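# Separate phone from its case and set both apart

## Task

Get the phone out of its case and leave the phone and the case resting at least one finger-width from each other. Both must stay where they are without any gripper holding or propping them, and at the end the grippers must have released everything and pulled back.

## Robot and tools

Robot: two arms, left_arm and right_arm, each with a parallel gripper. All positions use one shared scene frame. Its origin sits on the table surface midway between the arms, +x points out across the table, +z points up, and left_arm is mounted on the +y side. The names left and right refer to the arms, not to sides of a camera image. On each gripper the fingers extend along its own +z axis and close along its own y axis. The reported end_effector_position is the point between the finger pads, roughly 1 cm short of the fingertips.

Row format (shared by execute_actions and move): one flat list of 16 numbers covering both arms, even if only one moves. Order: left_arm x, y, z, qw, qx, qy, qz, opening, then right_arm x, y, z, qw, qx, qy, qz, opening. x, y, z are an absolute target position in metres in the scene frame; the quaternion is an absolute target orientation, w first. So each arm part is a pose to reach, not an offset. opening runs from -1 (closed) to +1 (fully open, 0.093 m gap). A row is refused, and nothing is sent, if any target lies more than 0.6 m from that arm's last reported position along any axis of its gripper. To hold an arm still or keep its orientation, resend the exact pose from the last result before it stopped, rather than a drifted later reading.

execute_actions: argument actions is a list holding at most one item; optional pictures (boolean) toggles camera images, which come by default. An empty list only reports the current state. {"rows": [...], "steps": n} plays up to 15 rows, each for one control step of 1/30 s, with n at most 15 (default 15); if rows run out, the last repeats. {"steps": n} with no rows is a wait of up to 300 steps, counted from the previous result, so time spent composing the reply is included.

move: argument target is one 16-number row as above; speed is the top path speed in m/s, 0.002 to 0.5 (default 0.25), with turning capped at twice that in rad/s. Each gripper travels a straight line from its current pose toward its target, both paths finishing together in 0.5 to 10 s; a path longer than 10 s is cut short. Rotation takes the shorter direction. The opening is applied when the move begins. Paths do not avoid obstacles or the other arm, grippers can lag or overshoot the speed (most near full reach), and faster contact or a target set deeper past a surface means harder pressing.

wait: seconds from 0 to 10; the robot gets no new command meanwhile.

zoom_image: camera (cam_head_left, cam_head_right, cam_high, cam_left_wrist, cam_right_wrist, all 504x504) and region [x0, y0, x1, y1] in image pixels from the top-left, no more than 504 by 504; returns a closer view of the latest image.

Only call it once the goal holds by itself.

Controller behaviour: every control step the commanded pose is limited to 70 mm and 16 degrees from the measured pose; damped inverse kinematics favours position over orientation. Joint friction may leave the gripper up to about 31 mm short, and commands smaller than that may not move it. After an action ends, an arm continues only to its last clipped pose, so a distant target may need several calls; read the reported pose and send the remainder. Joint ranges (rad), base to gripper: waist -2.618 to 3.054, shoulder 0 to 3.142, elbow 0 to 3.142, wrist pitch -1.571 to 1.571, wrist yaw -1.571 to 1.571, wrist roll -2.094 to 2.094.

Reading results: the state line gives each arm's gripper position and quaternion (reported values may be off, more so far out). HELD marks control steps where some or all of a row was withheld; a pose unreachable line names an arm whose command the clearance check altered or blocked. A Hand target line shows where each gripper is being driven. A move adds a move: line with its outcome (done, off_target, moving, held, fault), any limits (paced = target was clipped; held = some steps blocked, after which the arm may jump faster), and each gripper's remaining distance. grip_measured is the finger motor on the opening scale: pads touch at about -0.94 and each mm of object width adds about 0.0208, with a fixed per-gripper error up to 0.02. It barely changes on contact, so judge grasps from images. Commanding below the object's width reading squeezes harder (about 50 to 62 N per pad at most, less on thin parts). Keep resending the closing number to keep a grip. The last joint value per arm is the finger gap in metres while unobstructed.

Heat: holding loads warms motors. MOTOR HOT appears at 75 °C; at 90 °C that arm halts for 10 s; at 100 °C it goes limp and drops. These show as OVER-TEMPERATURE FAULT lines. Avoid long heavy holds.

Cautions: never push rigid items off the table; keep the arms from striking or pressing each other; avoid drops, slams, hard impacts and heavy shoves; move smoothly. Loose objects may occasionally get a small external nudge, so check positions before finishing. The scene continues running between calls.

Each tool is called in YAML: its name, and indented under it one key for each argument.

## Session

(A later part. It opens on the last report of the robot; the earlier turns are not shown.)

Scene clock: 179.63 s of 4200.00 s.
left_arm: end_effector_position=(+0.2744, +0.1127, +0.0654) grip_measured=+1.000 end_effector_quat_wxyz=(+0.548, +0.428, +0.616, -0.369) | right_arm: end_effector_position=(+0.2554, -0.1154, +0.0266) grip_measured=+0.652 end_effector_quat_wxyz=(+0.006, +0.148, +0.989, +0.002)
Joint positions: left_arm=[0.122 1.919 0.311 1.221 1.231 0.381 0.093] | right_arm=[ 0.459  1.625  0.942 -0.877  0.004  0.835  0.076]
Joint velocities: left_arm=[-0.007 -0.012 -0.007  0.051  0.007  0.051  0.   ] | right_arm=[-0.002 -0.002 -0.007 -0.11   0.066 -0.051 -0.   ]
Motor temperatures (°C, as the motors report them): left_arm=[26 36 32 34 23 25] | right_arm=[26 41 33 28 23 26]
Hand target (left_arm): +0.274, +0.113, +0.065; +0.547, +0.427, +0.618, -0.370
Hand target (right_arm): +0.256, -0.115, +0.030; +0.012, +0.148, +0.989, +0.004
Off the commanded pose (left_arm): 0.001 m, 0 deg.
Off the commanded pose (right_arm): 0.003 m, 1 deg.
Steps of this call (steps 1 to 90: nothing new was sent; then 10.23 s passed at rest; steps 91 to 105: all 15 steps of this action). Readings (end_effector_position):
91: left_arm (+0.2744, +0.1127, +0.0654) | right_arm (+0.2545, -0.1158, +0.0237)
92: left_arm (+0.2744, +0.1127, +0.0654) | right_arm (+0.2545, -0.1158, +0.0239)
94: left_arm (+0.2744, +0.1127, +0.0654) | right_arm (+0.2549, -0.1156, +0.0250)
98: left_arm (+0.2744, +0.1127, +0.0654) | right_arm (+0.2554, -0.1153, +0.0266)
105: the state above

execute_actions:
  actions:
    - {"rows": [[0.2741, 0.1127, 0.0646, 0.547, 0.427, 0.618, -0.37, 1, 0.2554, -0.1154, 0.0266, 0.006, 0.148, 0.989, 0.002, 0.62], [0.2741, 0.1127, 0.0646, 0.547, 0.427, 0.618, -0.37, 1, 0.2554, -0.1154, 0.0266, 0.006, 0.148, 0.989, 0.002, 0.6], [0.2741, 0.1127, 0.0646, 0.547, 0.427, 0.618, -0.37, 1, 0.2554, -0.1154, 0.0266, 0.006, 0.148, 0.989, 0.002, 0.58], [0.2741, 0.1127, 0.0646, 0.547, 0.427, 0.618, -0.37, 1, 0.2554, -0.1154, 0.0266, 0.006, 0.148, 0.989, 0.002, 0.56], [0.2741, 0.1127, 0.0646, 0.547, 0.427, 0.618, -0.37, 1, 0.2554, -0.1154, 0.0266, 0.006, 0.148, 0.989, 0.002, 0.545], [0.2741, 0.1127, 0.0646, 0.547, 0.427, 0.618, -0.37, 1, 0.2554, -0.1154, 0.0266, 0.006, 0.148, 0.989, 0.002, 0.53]], "steps": 15}

zoom_image:
  camera: "cam_left_wrist"
  region: [300, 190, 400, 260]

zoom_image:
  camera: "cam_right_wrist"
  region: [10, 350, 170, 504]

zoom_image:
  camera: "cam_right_wrist"
  region: [330, 350, 490, 504]

Scene clock: 191.93 s of 4200.00 s.
left_arm: end_effector_position=(+0.2744, +0.1127, +0.0654) grip_measured=+1.000 end_effector_quat_wxyz=(+0.548, +0.428, +0.616, -0.369) | right_arm: end_effector_position=(+0.2554, -0.1154, +0.0266) grip_measured=+0.532 end_effector_quat_wxyz=(+0.006, +0.148, +0.989, +0.002)
Joint positions: left_arm=[0.122 1.919 0.311 1.221 1.231 0.381 0.093] | right_arm=[ 0.459  1.625  0.942 -0.877  0.004  0.835  0.071]
Joint velocities: left_arm=[-0.012 -0.002  0.007  0.022 -0.051  0.007  0.   ] | right_arm=[ 0.002 -0.007 -0.002 -0.007 -0.007 -0.066 -0.   ]
Motor temperatures (°C, as the motors report them): left_arm=[26 36 32 34 23 25] | right_arm=[26 41 33 28 23 26]
Hand target (left_arm): +0.274, +0.113, +0.065; +0.547, +0.427, +0.618, -0.370
Hand target (right_arm): +0.255, -0.115, +0.027; +0.006, +0.148, +0.989, +0.002
Off the commanded pose (left_arm): 0.001 m, 0 deg.
Off the commanded pose (right_arm): 0.000 m, 0 deg.
Steps of this call (steps 1 to 90: nothing new was sent; then 8.80 s passed at rest; steps 91 to 105: all 15 steps of this action). Readings (end_effector_position):
91: left_arm (+0.2744, +0.1127, +0.0654) | right_arm (+0.2554, -0.1154, +0.0266)
92: left_arm (+0.2744, +0.1127, +0.0654) | right_arm (+0.2554, -0.1154, +0.0266)
94: left_arm (+0.2744, +0.1127, +0.0654) | right_arm (+0.2554, -0.1154, +0.0266)
98: left_arm (+0.2744, +0.1127, +0.0654) | right_arm (+0.2554, -0.1154, +0.0266)
105: the state above
camera_calibration (this result's frames):
cam_left_wrist: T_world_to_cam=[[-0.936538, -0.350455, -0.00882662, 0.296575], [-0.178462, 0.498283, -0.848449, 0.0927174], [0.301741, -0.793029, -0.529204, 0.121315], [0, 0, 0, 1]] pos_world=[0.257695, 0.153943, 0.145484]
cam_right_wrist: T_world_to_cam=[[-0.273846, -0.961774, -0.000350872, -0.04467], [-0.874583, 0.248868, 0.416135, 0.279209], [-0.40014, 0.114264, -0.909303, 0.226514], [0, 0, 0, 1]] pos_world=[0.322596, -0.138331, 0.0897654]

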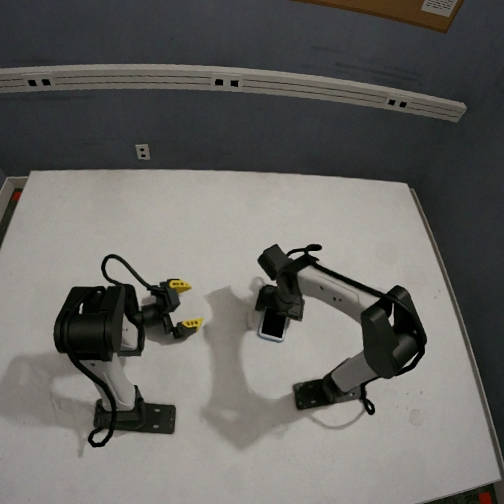

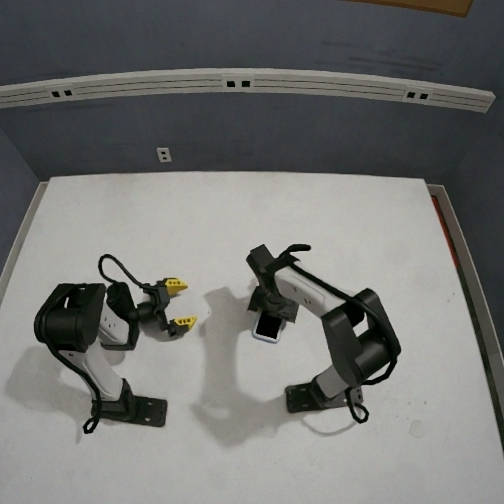

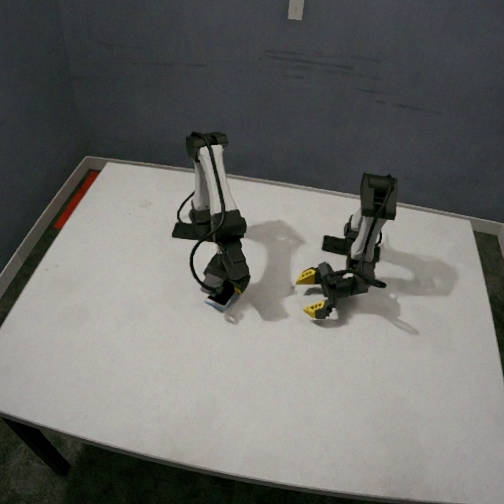

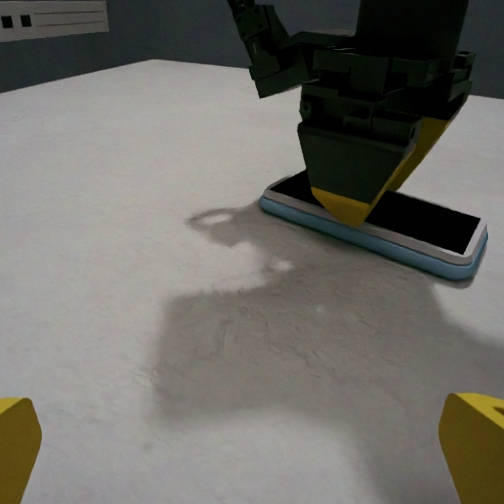

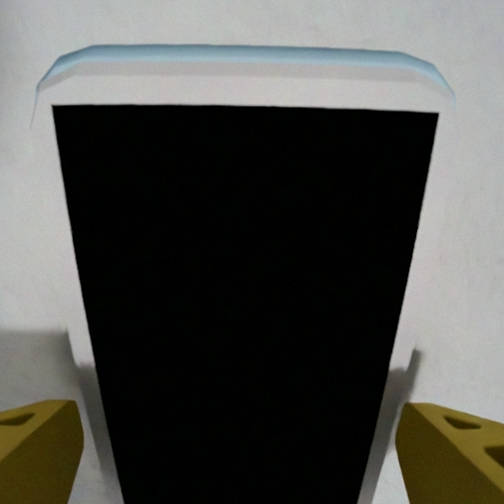

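Region (300, 190, 400, 260) of cam_left_wrist's 504x504 image, scaled by 5.040, with more detail than that image has; it fills the top 353 rows of this view, and the rest is white.

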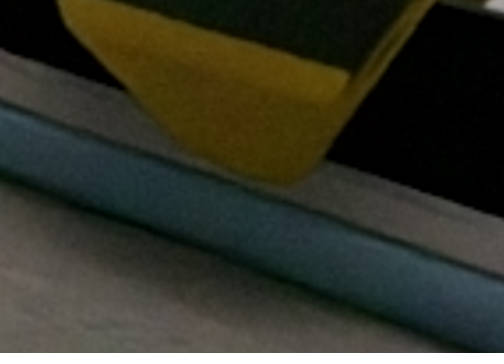

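Region (10, 350, 170, 504) of cam_right_wrist's 504x504 image, scaled by 3.150, with more detail than that image has; it fills the top 485 rows of this view, and the rest is white.

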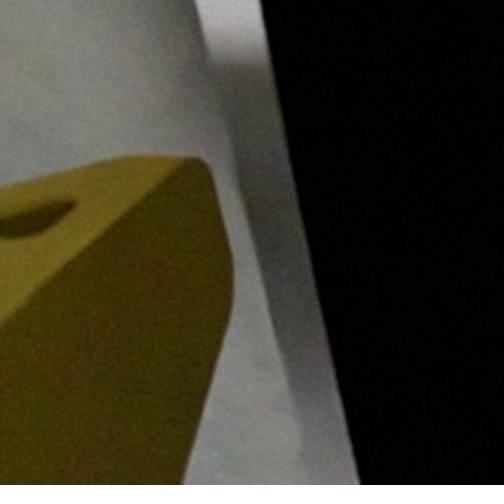

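Region (330, 350, 490, 504) of cam_right_wrist's 504x504 image, scaled by 3.150, with more detail than that image has; it fills the top 485 rows of this view, and the rest is white.

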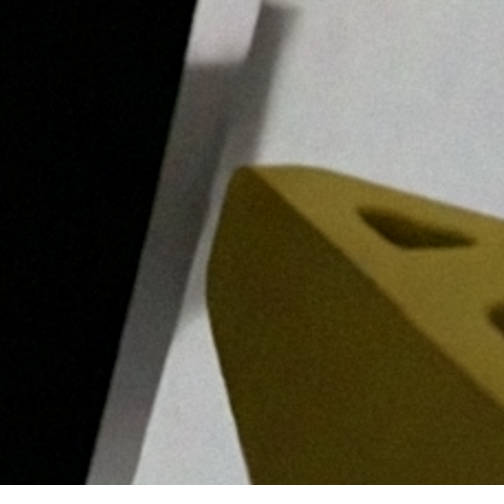

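execute_actions:
  actions:
    - {"rows": [[0.2741, 0.1127, 0.0646, 0.547, 0.427, 0.618, -0.37, 1, 0.2554, -0.1154, 0.0266, 0.006, 0.148, 0.989, 0.002, 0.51], [0.2741, 0.1127, 0.0646, 0.547, 0.427, 0.618, -0.37, 1, 0.2554, -0.1154, 0.0266, 0.006, 0.148, 0.989, 0.002, 0.49], [0.2741, 0.1127, 0.0646, 0.547, 0.427, 0.618, -0.37, 1, 0.2554, -0.1154, 0.0266, 0.006, 0.148, 0.989, 0.002, 0.475], [0.2741, 0.1127, 0.0646, 0.547, 0.427, 0.618, -0.37, 1, 0.2554, -0.1154, 0.0266, 0.006, 0.148, 0.989, 0.002, 0.46]], "steps": 12}

zoom_image:
  camera: "cam_left_wrist"
  region: [300, 190, 400, 260]

zoom_image:
  camera: "cam_right_wrist"
  region: [10, 350, 170, 504]

zoom_image:
  camera: "cam_right_wrist"
  region: [330, 350, 490, 504]

Scene clock: 201.53 s of 4200.00 s.
left_arm: end_effector_position=(+0.2744, +0.1127, +0.0654) grip_measured=+1.000 end_effector_quat_wxyz=(+0.548, +0.428, +0.616, -0.369) | right_arm: end_effector_position=(+0.2554, -0.1155, +0.0266) grip_measured=+0.462 end_effector_quat_wxyz=(+0.006, +0.148, +0.989, +0.002)
Joint positions: left_arm=[0.122 1.919 0.311 1.221 1.231 0.381 0.093] | right_arm=[ 0.459  1.625  0.942 -0.877  0.005  0.835  0.067]
Joint velocities: left_arm=[ 0.007 -0.002 -0.002  0.037  0.007 -0.022  0.   ] | right_arm=[ 0.012 -0.022  0.007  0.037  0.095  0.095 -0.001]
Motor temperatures (°C, as the motors report them): left_arm=[26 36 32 34 23 25] | right_arm=[26 41 33 28 23 26]
Hand target (left_arm): +0.274, +0.113, +0.065; +0.547, +0.427, +0.618, -0.370
Hand target (right_arm): +0.255, -0.115, +0.027; +0.006, +0.148, +0.989, +0.002
Off the commanded pose (left_arm): 0.001 m, 0 deg.
Off the commanded pose (right_arm): 0.000 m, 0 deg.
Steps of this call (steps 1 to 90: nothing new was sent; then 6.20 s passed at rest; steps 91 to 102: all 12 steps of this action). Readings (end_effector_position):
91: left_arm (+0.2744, +0.1127, +0.0654) | right_arm (+0.2554, -0.1154, +0.0266)
92: left_arm (+0.2744, +0.1127, +0.0654) | right_arm (+0.2554, -0.1154, +0.0266)
94: left_arm (+0.2744, +0.1127, +0.0654) | right_arm (+0.2554, -0.1154, +0.0266)
98: left_arm (+0.2744, +0.1127, +0.0654) | right_arm (+0.2554, -0.1155, +0.0266)
102: the state above
camera_calibration (this result's frames):
cam_left_wrist: T_world_to_cam=[[-0.936538, -0.350455, -0.00882662, 0.296575], [-0.178462, 0.498283, -0.848449, 0.0927174], [0.301741, -0.793029, -0.529204, 0.121315], [0, 0, 0, 1]] pos_world=[0.257695, 0.153943, 0.145484]
cam_right_wrist: T_world_to_cam=[[-0.27385, -0.961772, -0.000089603, -0.0447198], [-0.874664, 0.249008, 0.415882, 0.279295], [-0.399962, 0.113968, -0.909418, 0.226457], [0, 0, 0, 1]] pos_world=[0.322617, -0.138366, 0.0897864]

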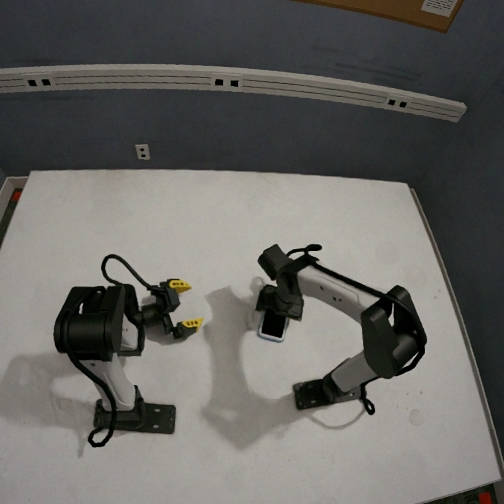

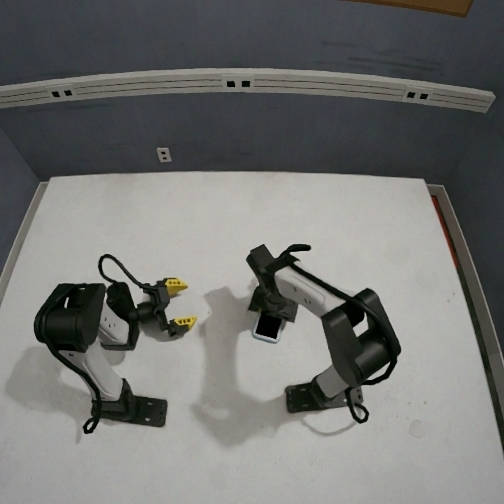

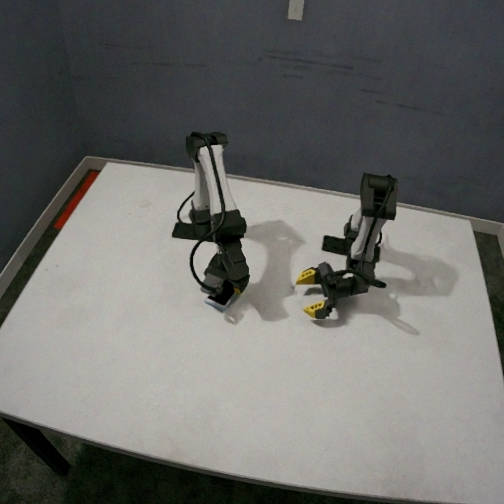

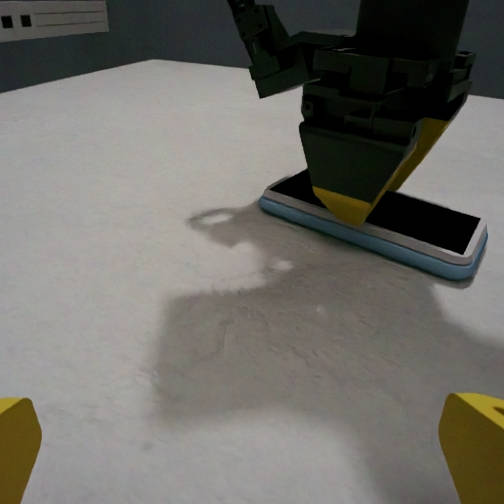

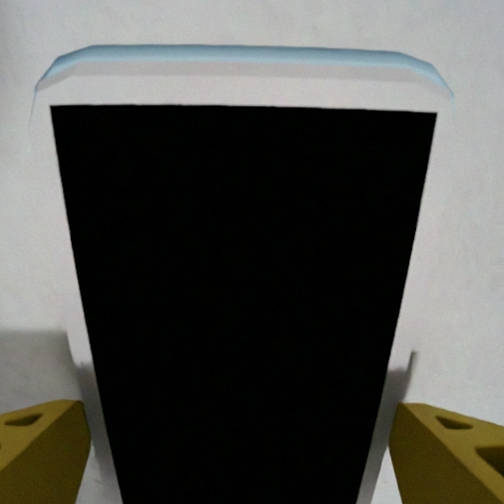

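Region (300, 190, 400, 260) of cam_left_wrist's 504x504 image, scaled by 5.040, with more detail than that image has; it fills the top 353 rows of this view, and the rest is white.

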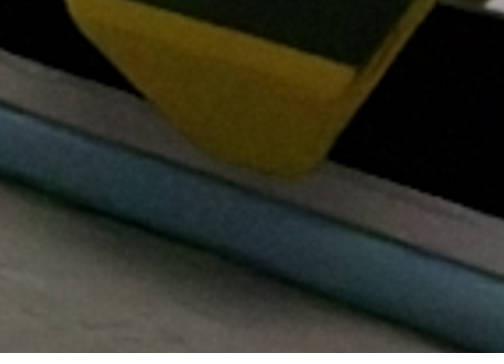

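Region (10, 350, 170, 504) of cam_right_wrist's 504x504 image, scaled by 3.150, with more detail than that image has; it fills the top 485 rows of this view, and the rest is white.

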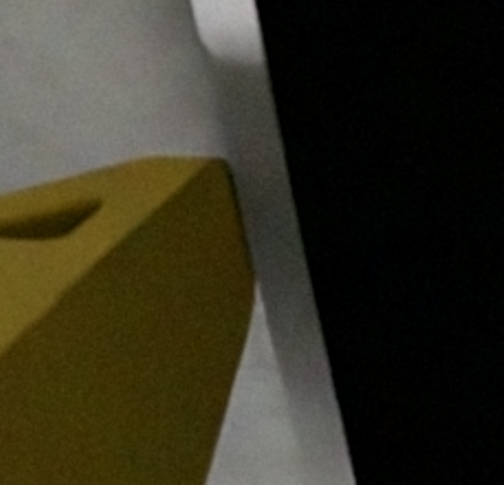

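Region (330, 350, 490, 504) of cam_right_wrist's 504x504 image, scaled by 3.150, with more detail than that image has; it fills the top 485 rows of this view, and the rest is white.

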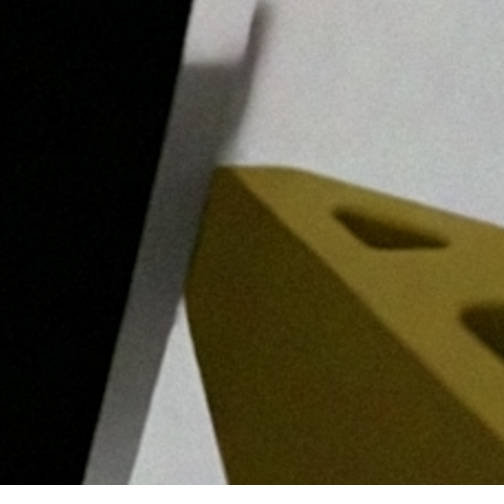

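execute_actions:
  actions:
    - {"rows": [[0.2741, 0.1127, 0.0646, 0.547, 0.427, 0.618, -0.37, 1, 0.2548, -0.1157, 0.0248, 0.0027, 0.148, 0.989, 0.0003, 0.465], [0.2741, 0.1127, 0.0646, 0.547, 0.427, 0.618, -0.37, 1, 0.2543, -0.116, 0.023, -0.0007, 0.148, 0.989, -0.0013, 0.465], [0.2741, 0.1127, 0.0646, 0.547, 0.427, 0.618, -0.37, 1, 0.254, -0.1162, 0.0221, -0.0024, 0.148, 0.989, -0.0022, 0.465], [0.2741, 0.1127, 0.0646, 0.547, 0.427, 0.618, -0.37, 1, 0.2538, -0.1164, 0.0212, -0.004, 0.148, 0.989, -0.003, 0.465], [0.2741, 0.1127, 0.0646, 0.547, 0.427, 0.618, -0.37, 1, 0.2536, -0.1165, 0.0206, -0.0052, 0.148, 0.989, -0.0036, 0.465], [0.2741, 0.1127, 0.0646, 0.547, 0.427, 0.618, -0.37, 1, 0.2534, -0.1166, 0.02, -0.0063, 0.148, 0.989, -0.0041, 0.465], [0.2741, 0.1127, 0.0646, 0.547, 0.427, 0.618, -0.37, 1, 0.2532, -0.1167, 0.0193, -0.0074, 0.148, 0.989, -0.0047, 0.465]], "steps": 15}

zoom_image:
  camera: "cam_left_wrist"
  region: [300, 190, 400, 260]

zoom_image:
  camera: "cam_right_wrist"
  region: [10, 350, 170, 504]

zoom_image:
  camera: "cam_right_wrist"
  region: [330, 350, 490, 504]

Scene clock: 212.93 s of 4200.00 s.
left_arm: end_effector_position=(+0.2744, +0.1127, +0.0654) grip_measured=+1.000 end_effector_quat_wxyz=(+0.548, +0.428, +0.616, -0.369) | right_arm: end_effector_position=(+0.2552, -0.1156, +0.0257) grip_measured=+0.463 end_effector_quat_wxyz=(+0.004, +0.148, +0.989, +0.001)
Joint positions: left_arm=[0.122 1.919 0.311 1.221 1.231 0.381 0.093] | right_arm=[ 0.459  1.629  0.942 -0.877  0.005  0.835  0.067]
Joint velocities: left_arm=[-0.012  0.012  0.007  0.051  0.007 -0.051  0.   ] | right_arm=[-0.007  0.012  0.007 -0.081  0.007  0.066  0.002]
Motor temperatures (°C, as the motors report them): left_arm=[26 36 32 34 23 25] | right_arm=[26 41 34 28 23 26]
Hand target (left_arm): +0.274, +0.113, +0.065; +0.547, +0.427, +0.618, -0.370
Hand target (right_arm): +0.253, -0.117, +0.019; -0.007, +0.148, +0.989, -0.005
Off the commanded pose (left_arm): 0.001 m, 0 deg.
Off the commanded pose (right_arm): 0.007 m, 1 deg.
Steps of this call (steps 1 to 90: nothing new was sent; then 7.90 s passed at rest; steps 91 to 105: all 15 steps of this action). Readings (end_effector_position):
91: left_arm (+0.2744, +0.1127, +0.0654) | right_arm (+0.2554, -0.1155, +0.0266)
92: left_arm (+0.2744, +0.1127, +0.0654) | right_arm (+0.2554, -0.1155, +0.0266)
94: left_arm (+0.2744, +0.1127, +0.0654) | right_arm (+0.2554, -0.1155, +0.0266)
98: left_arm (+0.2744, +0.1127, +0.0654) | right_arm (+0.2552, -0.1156, +0.0257)
105: the state above
camera_calibration (this result's frames):
cam_left_wrist: T_world_to_cam=[[-0.936538, -0.350455, -0.00882662, 0.296575], [-0.178462, 0.498283, -0.848449, 0.0927174], [0.301741, -0.793029, -0.529204, 0.121315], [0, 0, 0, 1]] pos_world=[0.257695, 0.153943, 0.145484]
cam_right_wrist: T_world_to_cam=[[-0.273846, -0.96177, 0.00241191, -0.0450034], [-0.873435, 0.249743, 0.418018, 0.279174], [-0.40264, 0.112366, -0.908435, 0.22608], [0, 0, 0, 1]] pos_world=[0.322545, -0.138408, 0.0887879]

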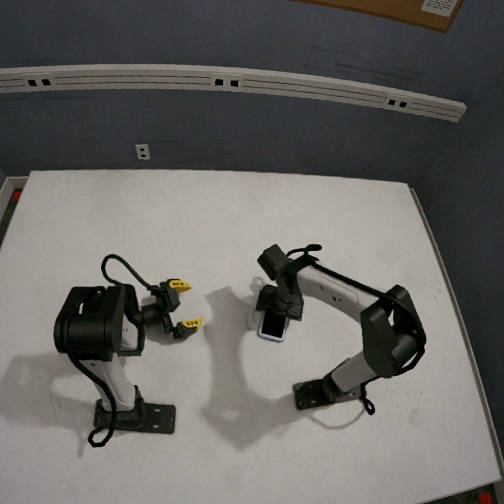

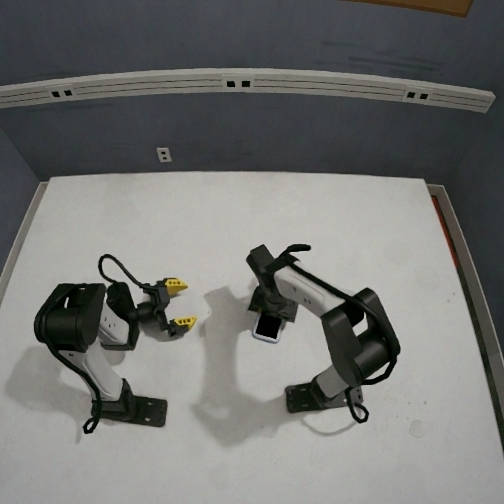

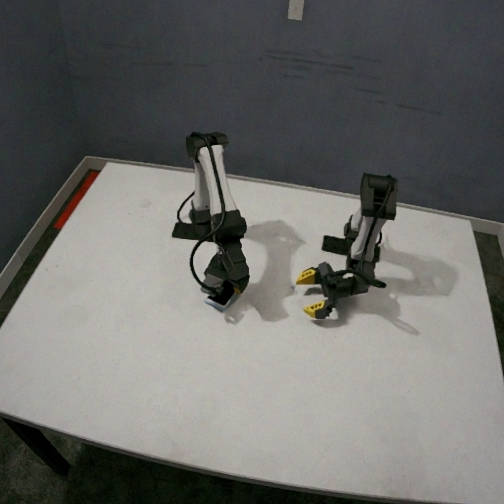

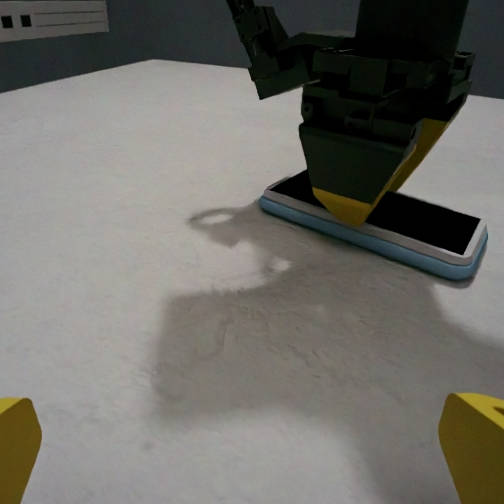

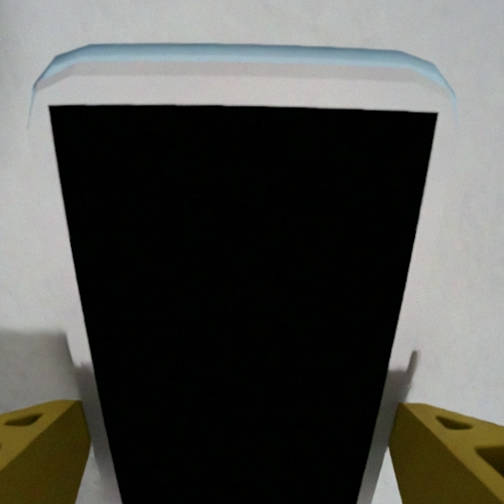

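Region (300, 190, 400, 260) of cam_left_wrist's 504x504 image, scaled by 5.040, with more detail than that image has; it fills the top 353 rows of this view, and the rest is white.

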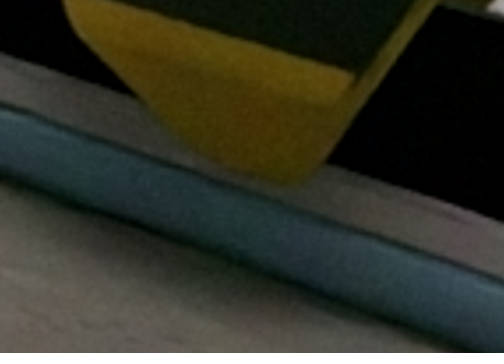

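Region (10, 350, 170, 504) of cam_right_wrist's 504x504 image, scaled by 3.150, with more detail than that image has; it fills the top 485 rows of this view, and the rest is white.

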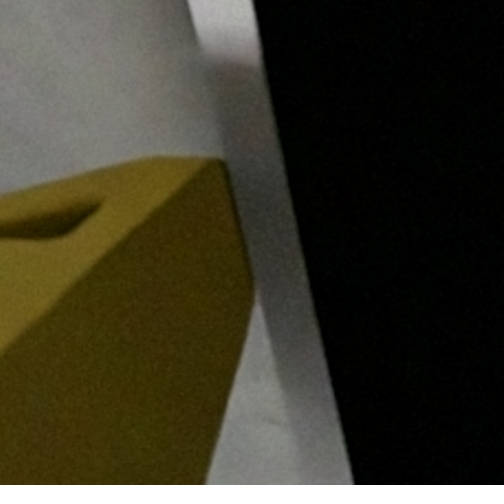

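Region (330, 350, 490, 504) of cam_right_wrist's 504x504 image, scaled by 3.150, with more detail than that image has; it fills the top 485 rows of this view, and the rest is white.

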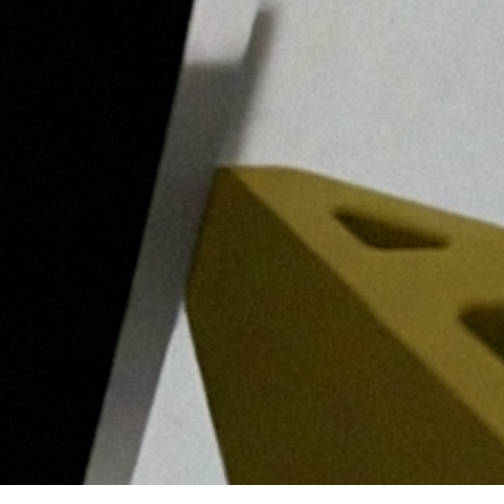

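execute_actions:
  actions:
    - {"rows": [[0.2741, 0.1127, 0.0646, 0.547, 0.427, 0.618, -0.37, 1, 0.2532, -0.1167, 0.0193, -0.0074, 0.148, 0.989, -0.0047, 0.49], [0.2741, 0.1127, 0.0646, 0.547, 0.427, 0.618, -0.37, 1, 0.2532, -0.1167, 0.0193, -0.0074, 0.148, 0.989, -0.0047, 0.49], [0.2741, 0.1127, 0.0646, 0.547, 0.427, 0.618, -0.37, 1, 0.2532, -0.1167, 0.0193, -0.0074, 0.148, 0.989, -0.0047, 0.49], [0.2741, 0.1127, 0.0646, 0.547, 0.427, 0.618, -0.37, 1, 0.253, -0.1168, 0.0188, -0.0083, 0.148, 0.989, -0.0051, 0.49], [0.2741, 0.1127, 0.0646, 0.547, 0.427, 0.618, -0.37, 1, 0.2529, -0.1169, 0.0183, -0.0092, 0.148, 0.989, -0.0056, 0.49]], "steps": 15}

zoom_image:
  camera: "cam_left_wrist"
  region: [300, 190, 400, 260]

zoom_image:
  camera: "cam_right_wrist"
  region: [10, 350, 170, 504]

zoom_image:
  camera: "cam_right_wrist"
  region: [330, 350, 490, 504]

Scene clock: 225.80 s of 4200.00 s.
left_arm: end_effector_position=(+0.2744, +0.1127, +0.0654) grip_measured=+1.000 end_effector_quat_wxyz=(+0.548, +0.428, +0.616, -0.369) | right_arm: end_effector_position=(+0.2549, -0.1157, +0.0248) grip_measured=+0.488 end_effector_quat_wxyz=(+0.003, +0.148, +0.989, -0.001)
Joint positions: left_arm=[0.122 1.919 0.311 1.221 1.231 0.381 0.093] | right_arm=[ 0.459  1.633  0.942 -0.877  0.004  0.835  0.069]
Joint velocities: left_arm=[-0.002 -0.002  0.002 -0.051  0.051  0.007  0.   ] | right_arm=[-0.022  0.002 -0.012 -0.022  0.007 -0.051  0.001]
Motor temperatures (°C, as the motors report them): left_arm=[26 36 32 35 23 25] | right_arm=[26 39 34 27 23 26]
Hand target (left_arm): +0.274, +0.113, +0.065; +0.547, +0.427, +0.618, -0.370
Hand target (right_arm): +0.253, -0.117, +0.018; -0.009, +0.148, +0.989, -0.006
Off the commanded pose (left_arm): 0.001 m, 0 deg.
Off the commanded pose (right_arm): 0.007 m, 2 deg.
Steps of this call (steps 1 to 90: nothing new was sent; then 9.37 s passed at rest; steps 91 to 105: all 15 steps of this action). Readings (end_effector_position):
91: left_arm (+0.2744, +0.1127, +0.0654) | right_arm (+0.2552, -0.1156, +0.0257)
92: left_arm (+0.2744, +0.1127, +0.0654) | right_arm (+0.2551, -0.1156, +0.0256)
94: left_arm (+0.2744, +0.1127, +0.0654) | right_arm (+0.2550, -0.1157, +0.0250)
98: left_arm (+0.2744, +0.1127, +0.0654) | right_arm (+0.2549, -0.1157, +0.0248)
105: the state above
camera_calibration (this result's frames):
cam_left_wrist: T_world_to_cam=[[-0.936538, -0.350455, -0.00882662, 0.296575], [-0.178462, 0.498283, -0.848449, 0.0927174], [0.301741, -0.793029, -0.529204, 0.121315], [0, 0, 0, 1]] pos_world=[0.257695, 0.153943, 0.145484]
cam_right_wrist: T_world_to_cam=[[-0.273832, -0.961765, 0.00493005, -0.045268], [-0.871981, 0.250425, 0.420639, 0.278955], [-0.40579, 0.110885, -0.907215, 0.225717], [0, 0, 0, 1]] pos_world=[0.322442, -0.138423, 0.0876578]

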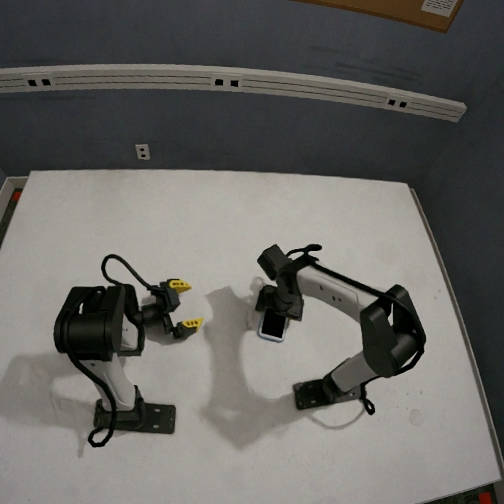

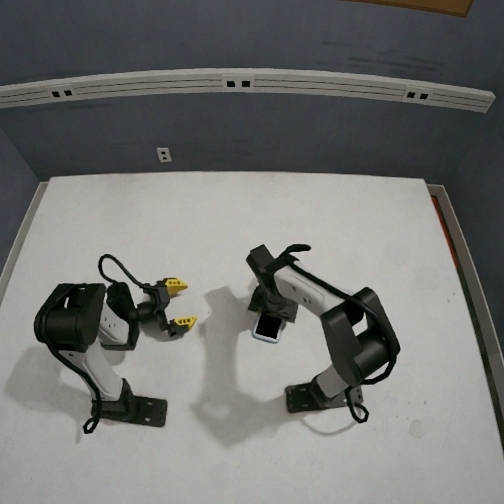

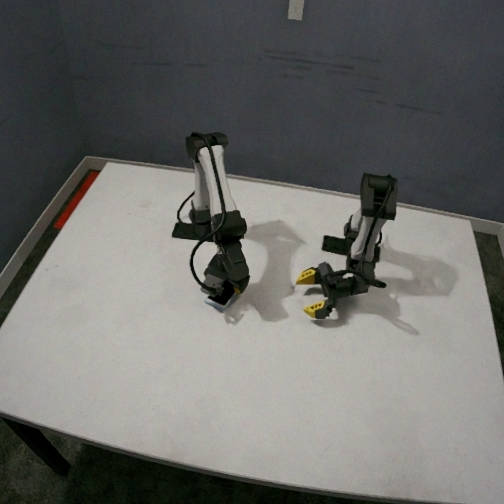

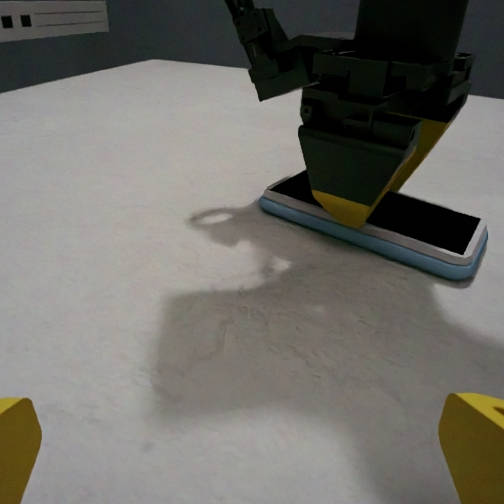

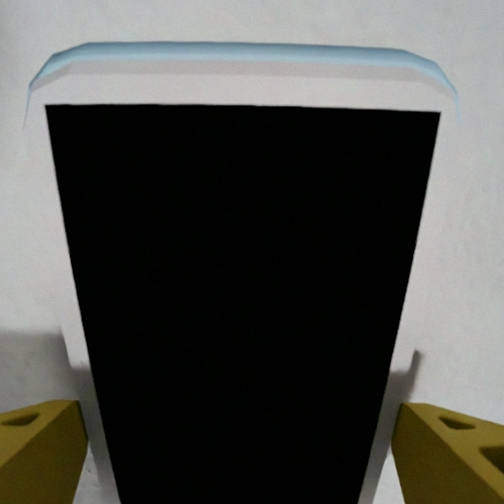

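Region (300, 190, 400, 260) of cam_left_wrist's 504x504 image, scaled by 5.040, with more detail than that image has; it fills the top 353 rows of this view, and the rest is white.

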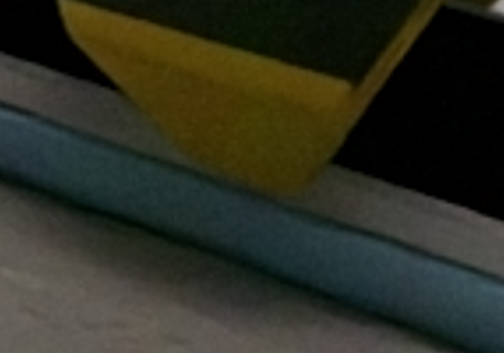

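Region (10, 350, 170, 504) of cam_right_wrist's 504x504 image, scaled by 3.150, with more detail than that image has; it fills the top 485 rows of this view, and the rest is white.

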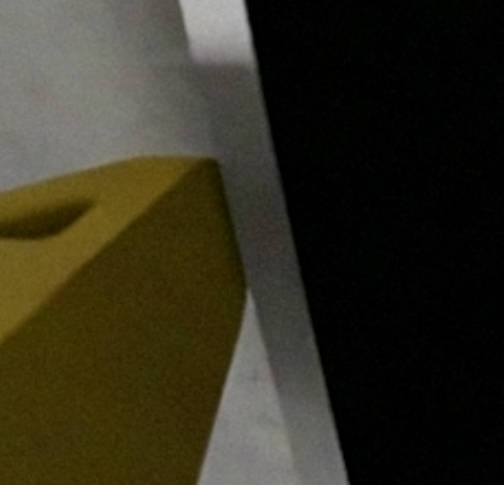

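Region (330, 350, 490, 504) of cam_right_wrist's 504x504 image, scaled by 3.150, with more detail than that image has; it fills the top 485 rows of this view, and the rest is white.

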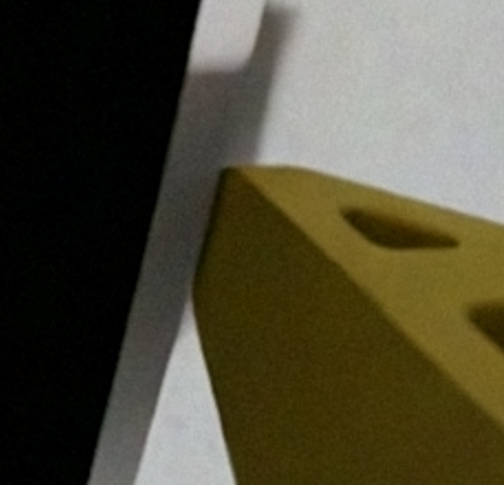

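execute_actions:
  actions:
    - {"rows": [[0.2741, 0.1127, 0.0646, 0.547, 0.427, 0.618, -0.37, 1, 0.2545, -0.1159, 0.023, 0.0, 0.148, 0.989, -0.002, 0.47], [0.2741, 0.1127, 0.0646, 0.547, 0.427, 0.618, -0.37, 1, 0.2545, -0.1159, 0.023, 0.0, 0.148, 0.989, -0.002, 0.45], [0.2741, 0.1127, 0.0646, 0.547, 0.427, 0.618, -0.37, 1, 0.2545, -0.1159, 0.023, 0.0, 0.148, 0.989, -0.002, 0.43], [0.2741, 0.1127, 0.0646, 0.547, 0.427, 0.618, -0.37, 1, 0.2545, -0.1159, 0.023, 0.0, 0.148, 0.989, -0.002, 0.41], [0.2741, 0.1127, 0.0646, 0.547, 0.427, 0.618, -0.37, 1, 0.2545, -0.1159, 0.023, 0.0, 0.148, 0.989, -0.002, 0.39], [0.2741, 0.1127, 0.0646, 0.547, 0.427, 0.618, -0.37, 1, 0.2545, -0.1159, 0.023, 0.0, 0.148, 0.989, -0.002, 0.37], [0.2741, 0.1127, 0.0646, 0.547, 0.427, 0.618, -0.37, 1, 0.2545, -0.1159, 0.023, 0.0, 0.148, 0.989, -0.002, 0.35], [0.2741, 0.1127, 0.0646, 0.547, 0.427, 0.618, -0.37, 1, 0.2545, -0.1159, 0.023, 0.0, 0.148, 0.989, -0.002, 0.33]], "steps": 15}

zoom_image:
  camera: "cam_left_wrist"
  region: [300, 190, 400, 260]

Scene clock: 247.27 s of 4200.00 s.
left_arm: end_effector_position=(+0.2744, +0.1127, +0.0654) grip_measured=+1.000 end_effector_quat_wxyz=(+0.548, +0.428, +0.616, -0.369) | right_arm: end_effector_position=(+0.2549, -0.1157, +0.0248) grip_measured=+0.342 end_effector_quat_wxyz=(+0.003, +0.148, +0.989, -0.000)
Joint positions: left_arm=[0.122 1.919 0.311 1.221 1.231 0.381 0.093] | right_arm=[ 0.459  1.633  0.942 -0.876  0.004  0.835  0.062]
Joint velocities: left_arm=[-0.002 -0.007  0.007 -0.037 -0.022 -0.022  0.   ] | right_arm=[-0.007  0.007 -0.002 -0.051  0.007 -0.125  0.002]
Motor temperatures (°C, as the motors report them): left_arm=[26 36 31 35 23 25] | right_arm=[26 38 34 27 23 26]
Hand target (left_arm): +0.274, +0.113, +0.065; +0.547, +0.427, +0.618, -0.370
Hand target (right_arm): +0.255, -0.116, +0.023; +0.000, +0.148, +0.989, -0.002
Off the commanded pose (left_arm): 0.001 m, 0 deg.
Off the commanded pose (right_arm): 0.002 m, 0 deg.
Steps of this call (steps 1 to 90: nothing new was sent; then 17.97 s passed at rest; steps 91 to 105: all 15 steps of this action). Readings (end_effector_position):
91: left_arm (+0.2744, +0.1127, +0.0654) | right_arm (+0.2549, -0.1157, +0.0248)
92: left_arm (+0.2744, +0.1127, +0.0654) | right_arm (+0.2549, -0.1157, +0.0248)
94: left_arm (+0.2744, +0.1127, +0.0654) | right_arm (+0.2549, -0.1157, +0.0248)
98: left_arm (+0.2744, +0.1127, +0.0654) | right_arm (+0.2549, -0.1157, +0.0248)
105: the state above
camera_calibration (this result's frames):
cam_left_wrist: T_world_to_cam=[[-0.936538, -0.350455, -0.00882662, 0.296575], [-0.178462, 0.498283, -0.848449, 0.0927174], [0.301741, -0.793029, -0.529204, 0.121315], [0, 0, 0, 1]] pos_world=[0.257695, 0.153943, 0.145484]
cam_right_wrist: T_world_to_cam=[[-0.273833, -0.961766, 0.00465211, -0.0451934], [-0.872118, 0.250342, 0.420402, 0.279044], [-0.405493, 0.111063, -0.907326, 0.225692], [0, 0, 0, 1]] pos_world=[0.322501, -0.138388, 0.0876759]

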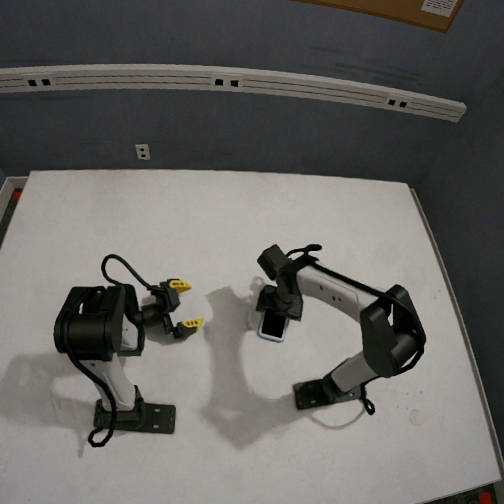

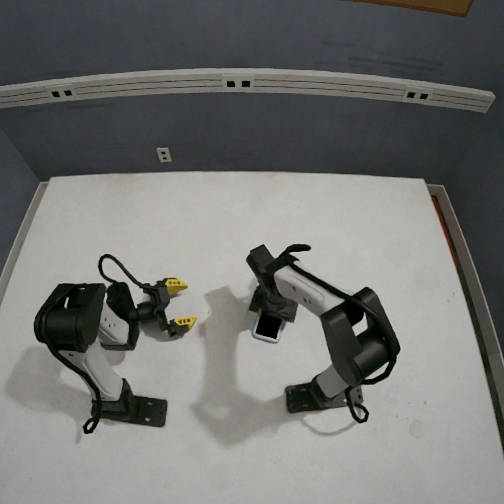

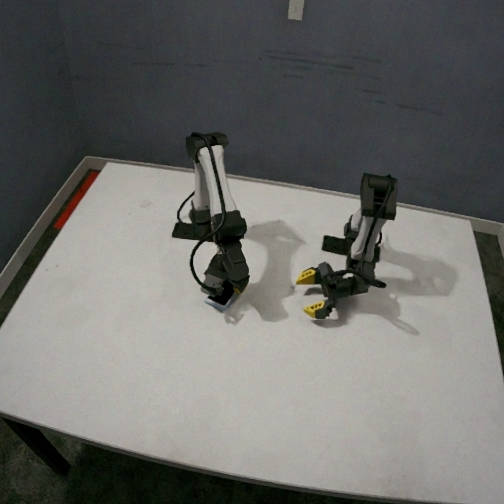

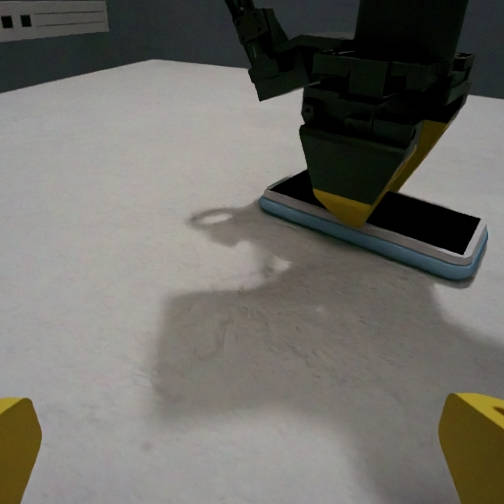

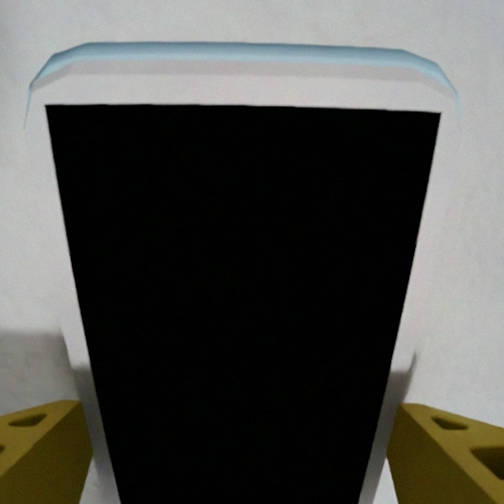

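Region (300, 190, 400, 260) of cam_left_wrist's 504x504 image, scaled by 5.040, with more detail than that image has; it fills the top 353 rows of this view, and the rest is white.

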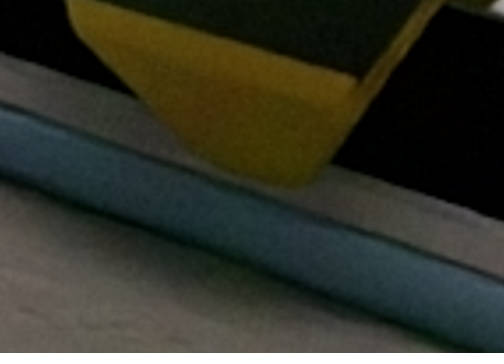

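move:
  target: [0.2741, 0.1127, 0.0646, 0.547, 0.427, 0.618, -0.37, 1, 0.2609, -0.1121, 0.0477, 0.038, 0.148, 0.988, 0.0285, 0.33]
  speed: 0.03

Scene clock: 270.07 s of 4200.00 s.
left_arm: end_effector_position=(+0.2744, +0.1127, +0.0654) grip_measured=+1.000 end_effector_quat_wxyz=(+0.548, +0.428, +0.616, -0.369) | right_arm: end_effector_position=(+0.2601, -0.1126, +0.0434) grip_measured=+0.342 end_effector_quat_wxyz=(+0.032, +0.148, +0.988, +0.023)
Joint positions: left_arm=[0.122 1.919 0.311 1.221 1.231 0.381 0.093] | right_arm=[ 0.459  1.558  0.942 -0.876  0.004  0.835  0.062]
Joint velocities: left_arm=[ 0.002  0.012 -0.002 -0.022 -0.037 -0.037  0.   ] | right_arm=[ 0.002 -0.007 -0.007 -0.037 -0.095  0.037 -0.001]
Motor temperatures (°C, as the motors report them): left_arm=[26 36 31 35 23 25] | right_arm=[26 38 35 27 23 26]
Hand target (left_arm): +0.274, +0.113, +0.065; +0.547, +0.427, +0.618, -0.370
Hand target (right_arm): +0.261, -0.112, +0.048; +0.038, +0.148, +0.988, +0.029
Off the commanded pose (left_arm): 0.001 m, 0 deg.
Off the commanded pose (right_arm): 0.004 m, 1 deg.
After step 90, 18.07 s passed at rest.
move: done
camera_calibration (this result's frames):
cam_left_wrist: T_world_to_cam=[[-0.936538, -0.350455, -0.00882662, 0.296575], [-0.178462, 0.498283, -0.848449, 0.0927174], [0.301741, -0.793029, -0.529204, 0.121315], [0, 0, 0, 1]] pos_world=[0.257695, 0.153943, 0.145484]
cam_right_wrist: T_world_to_cam=[[-0.272368, -0.96089, -0.0500636, -0.0388381], [-0.897707, 0.235042, 0.372663, 0.281929], [-0.346321, 0.146444, -0.926615, 0.233741], [0, 0, 0, 1]] pos_world=[0.32346, -0.137814, 0.109579]

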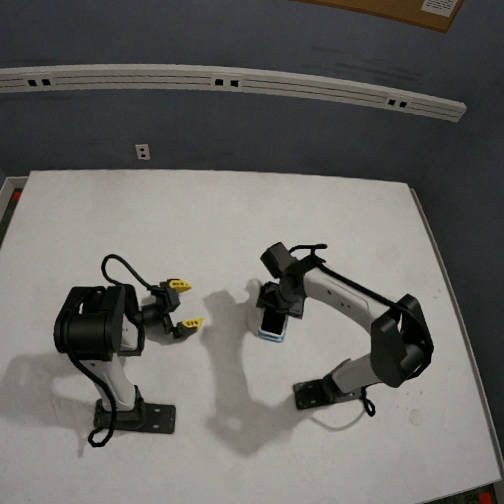

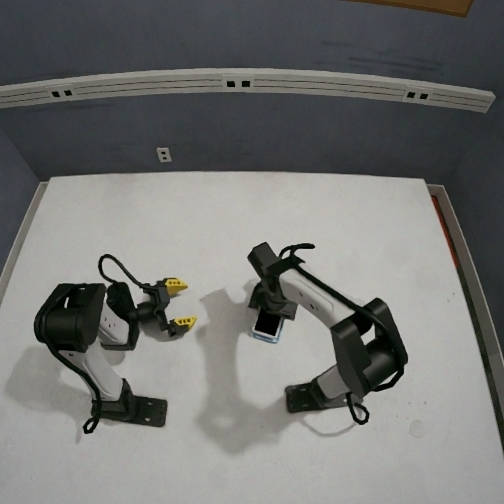

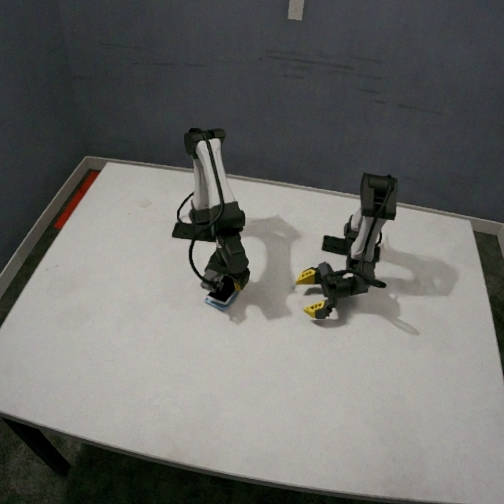

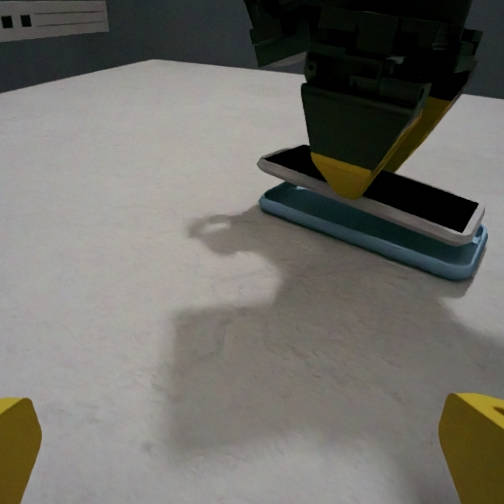

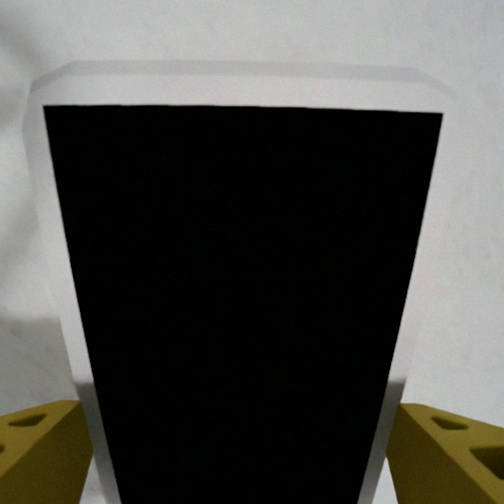

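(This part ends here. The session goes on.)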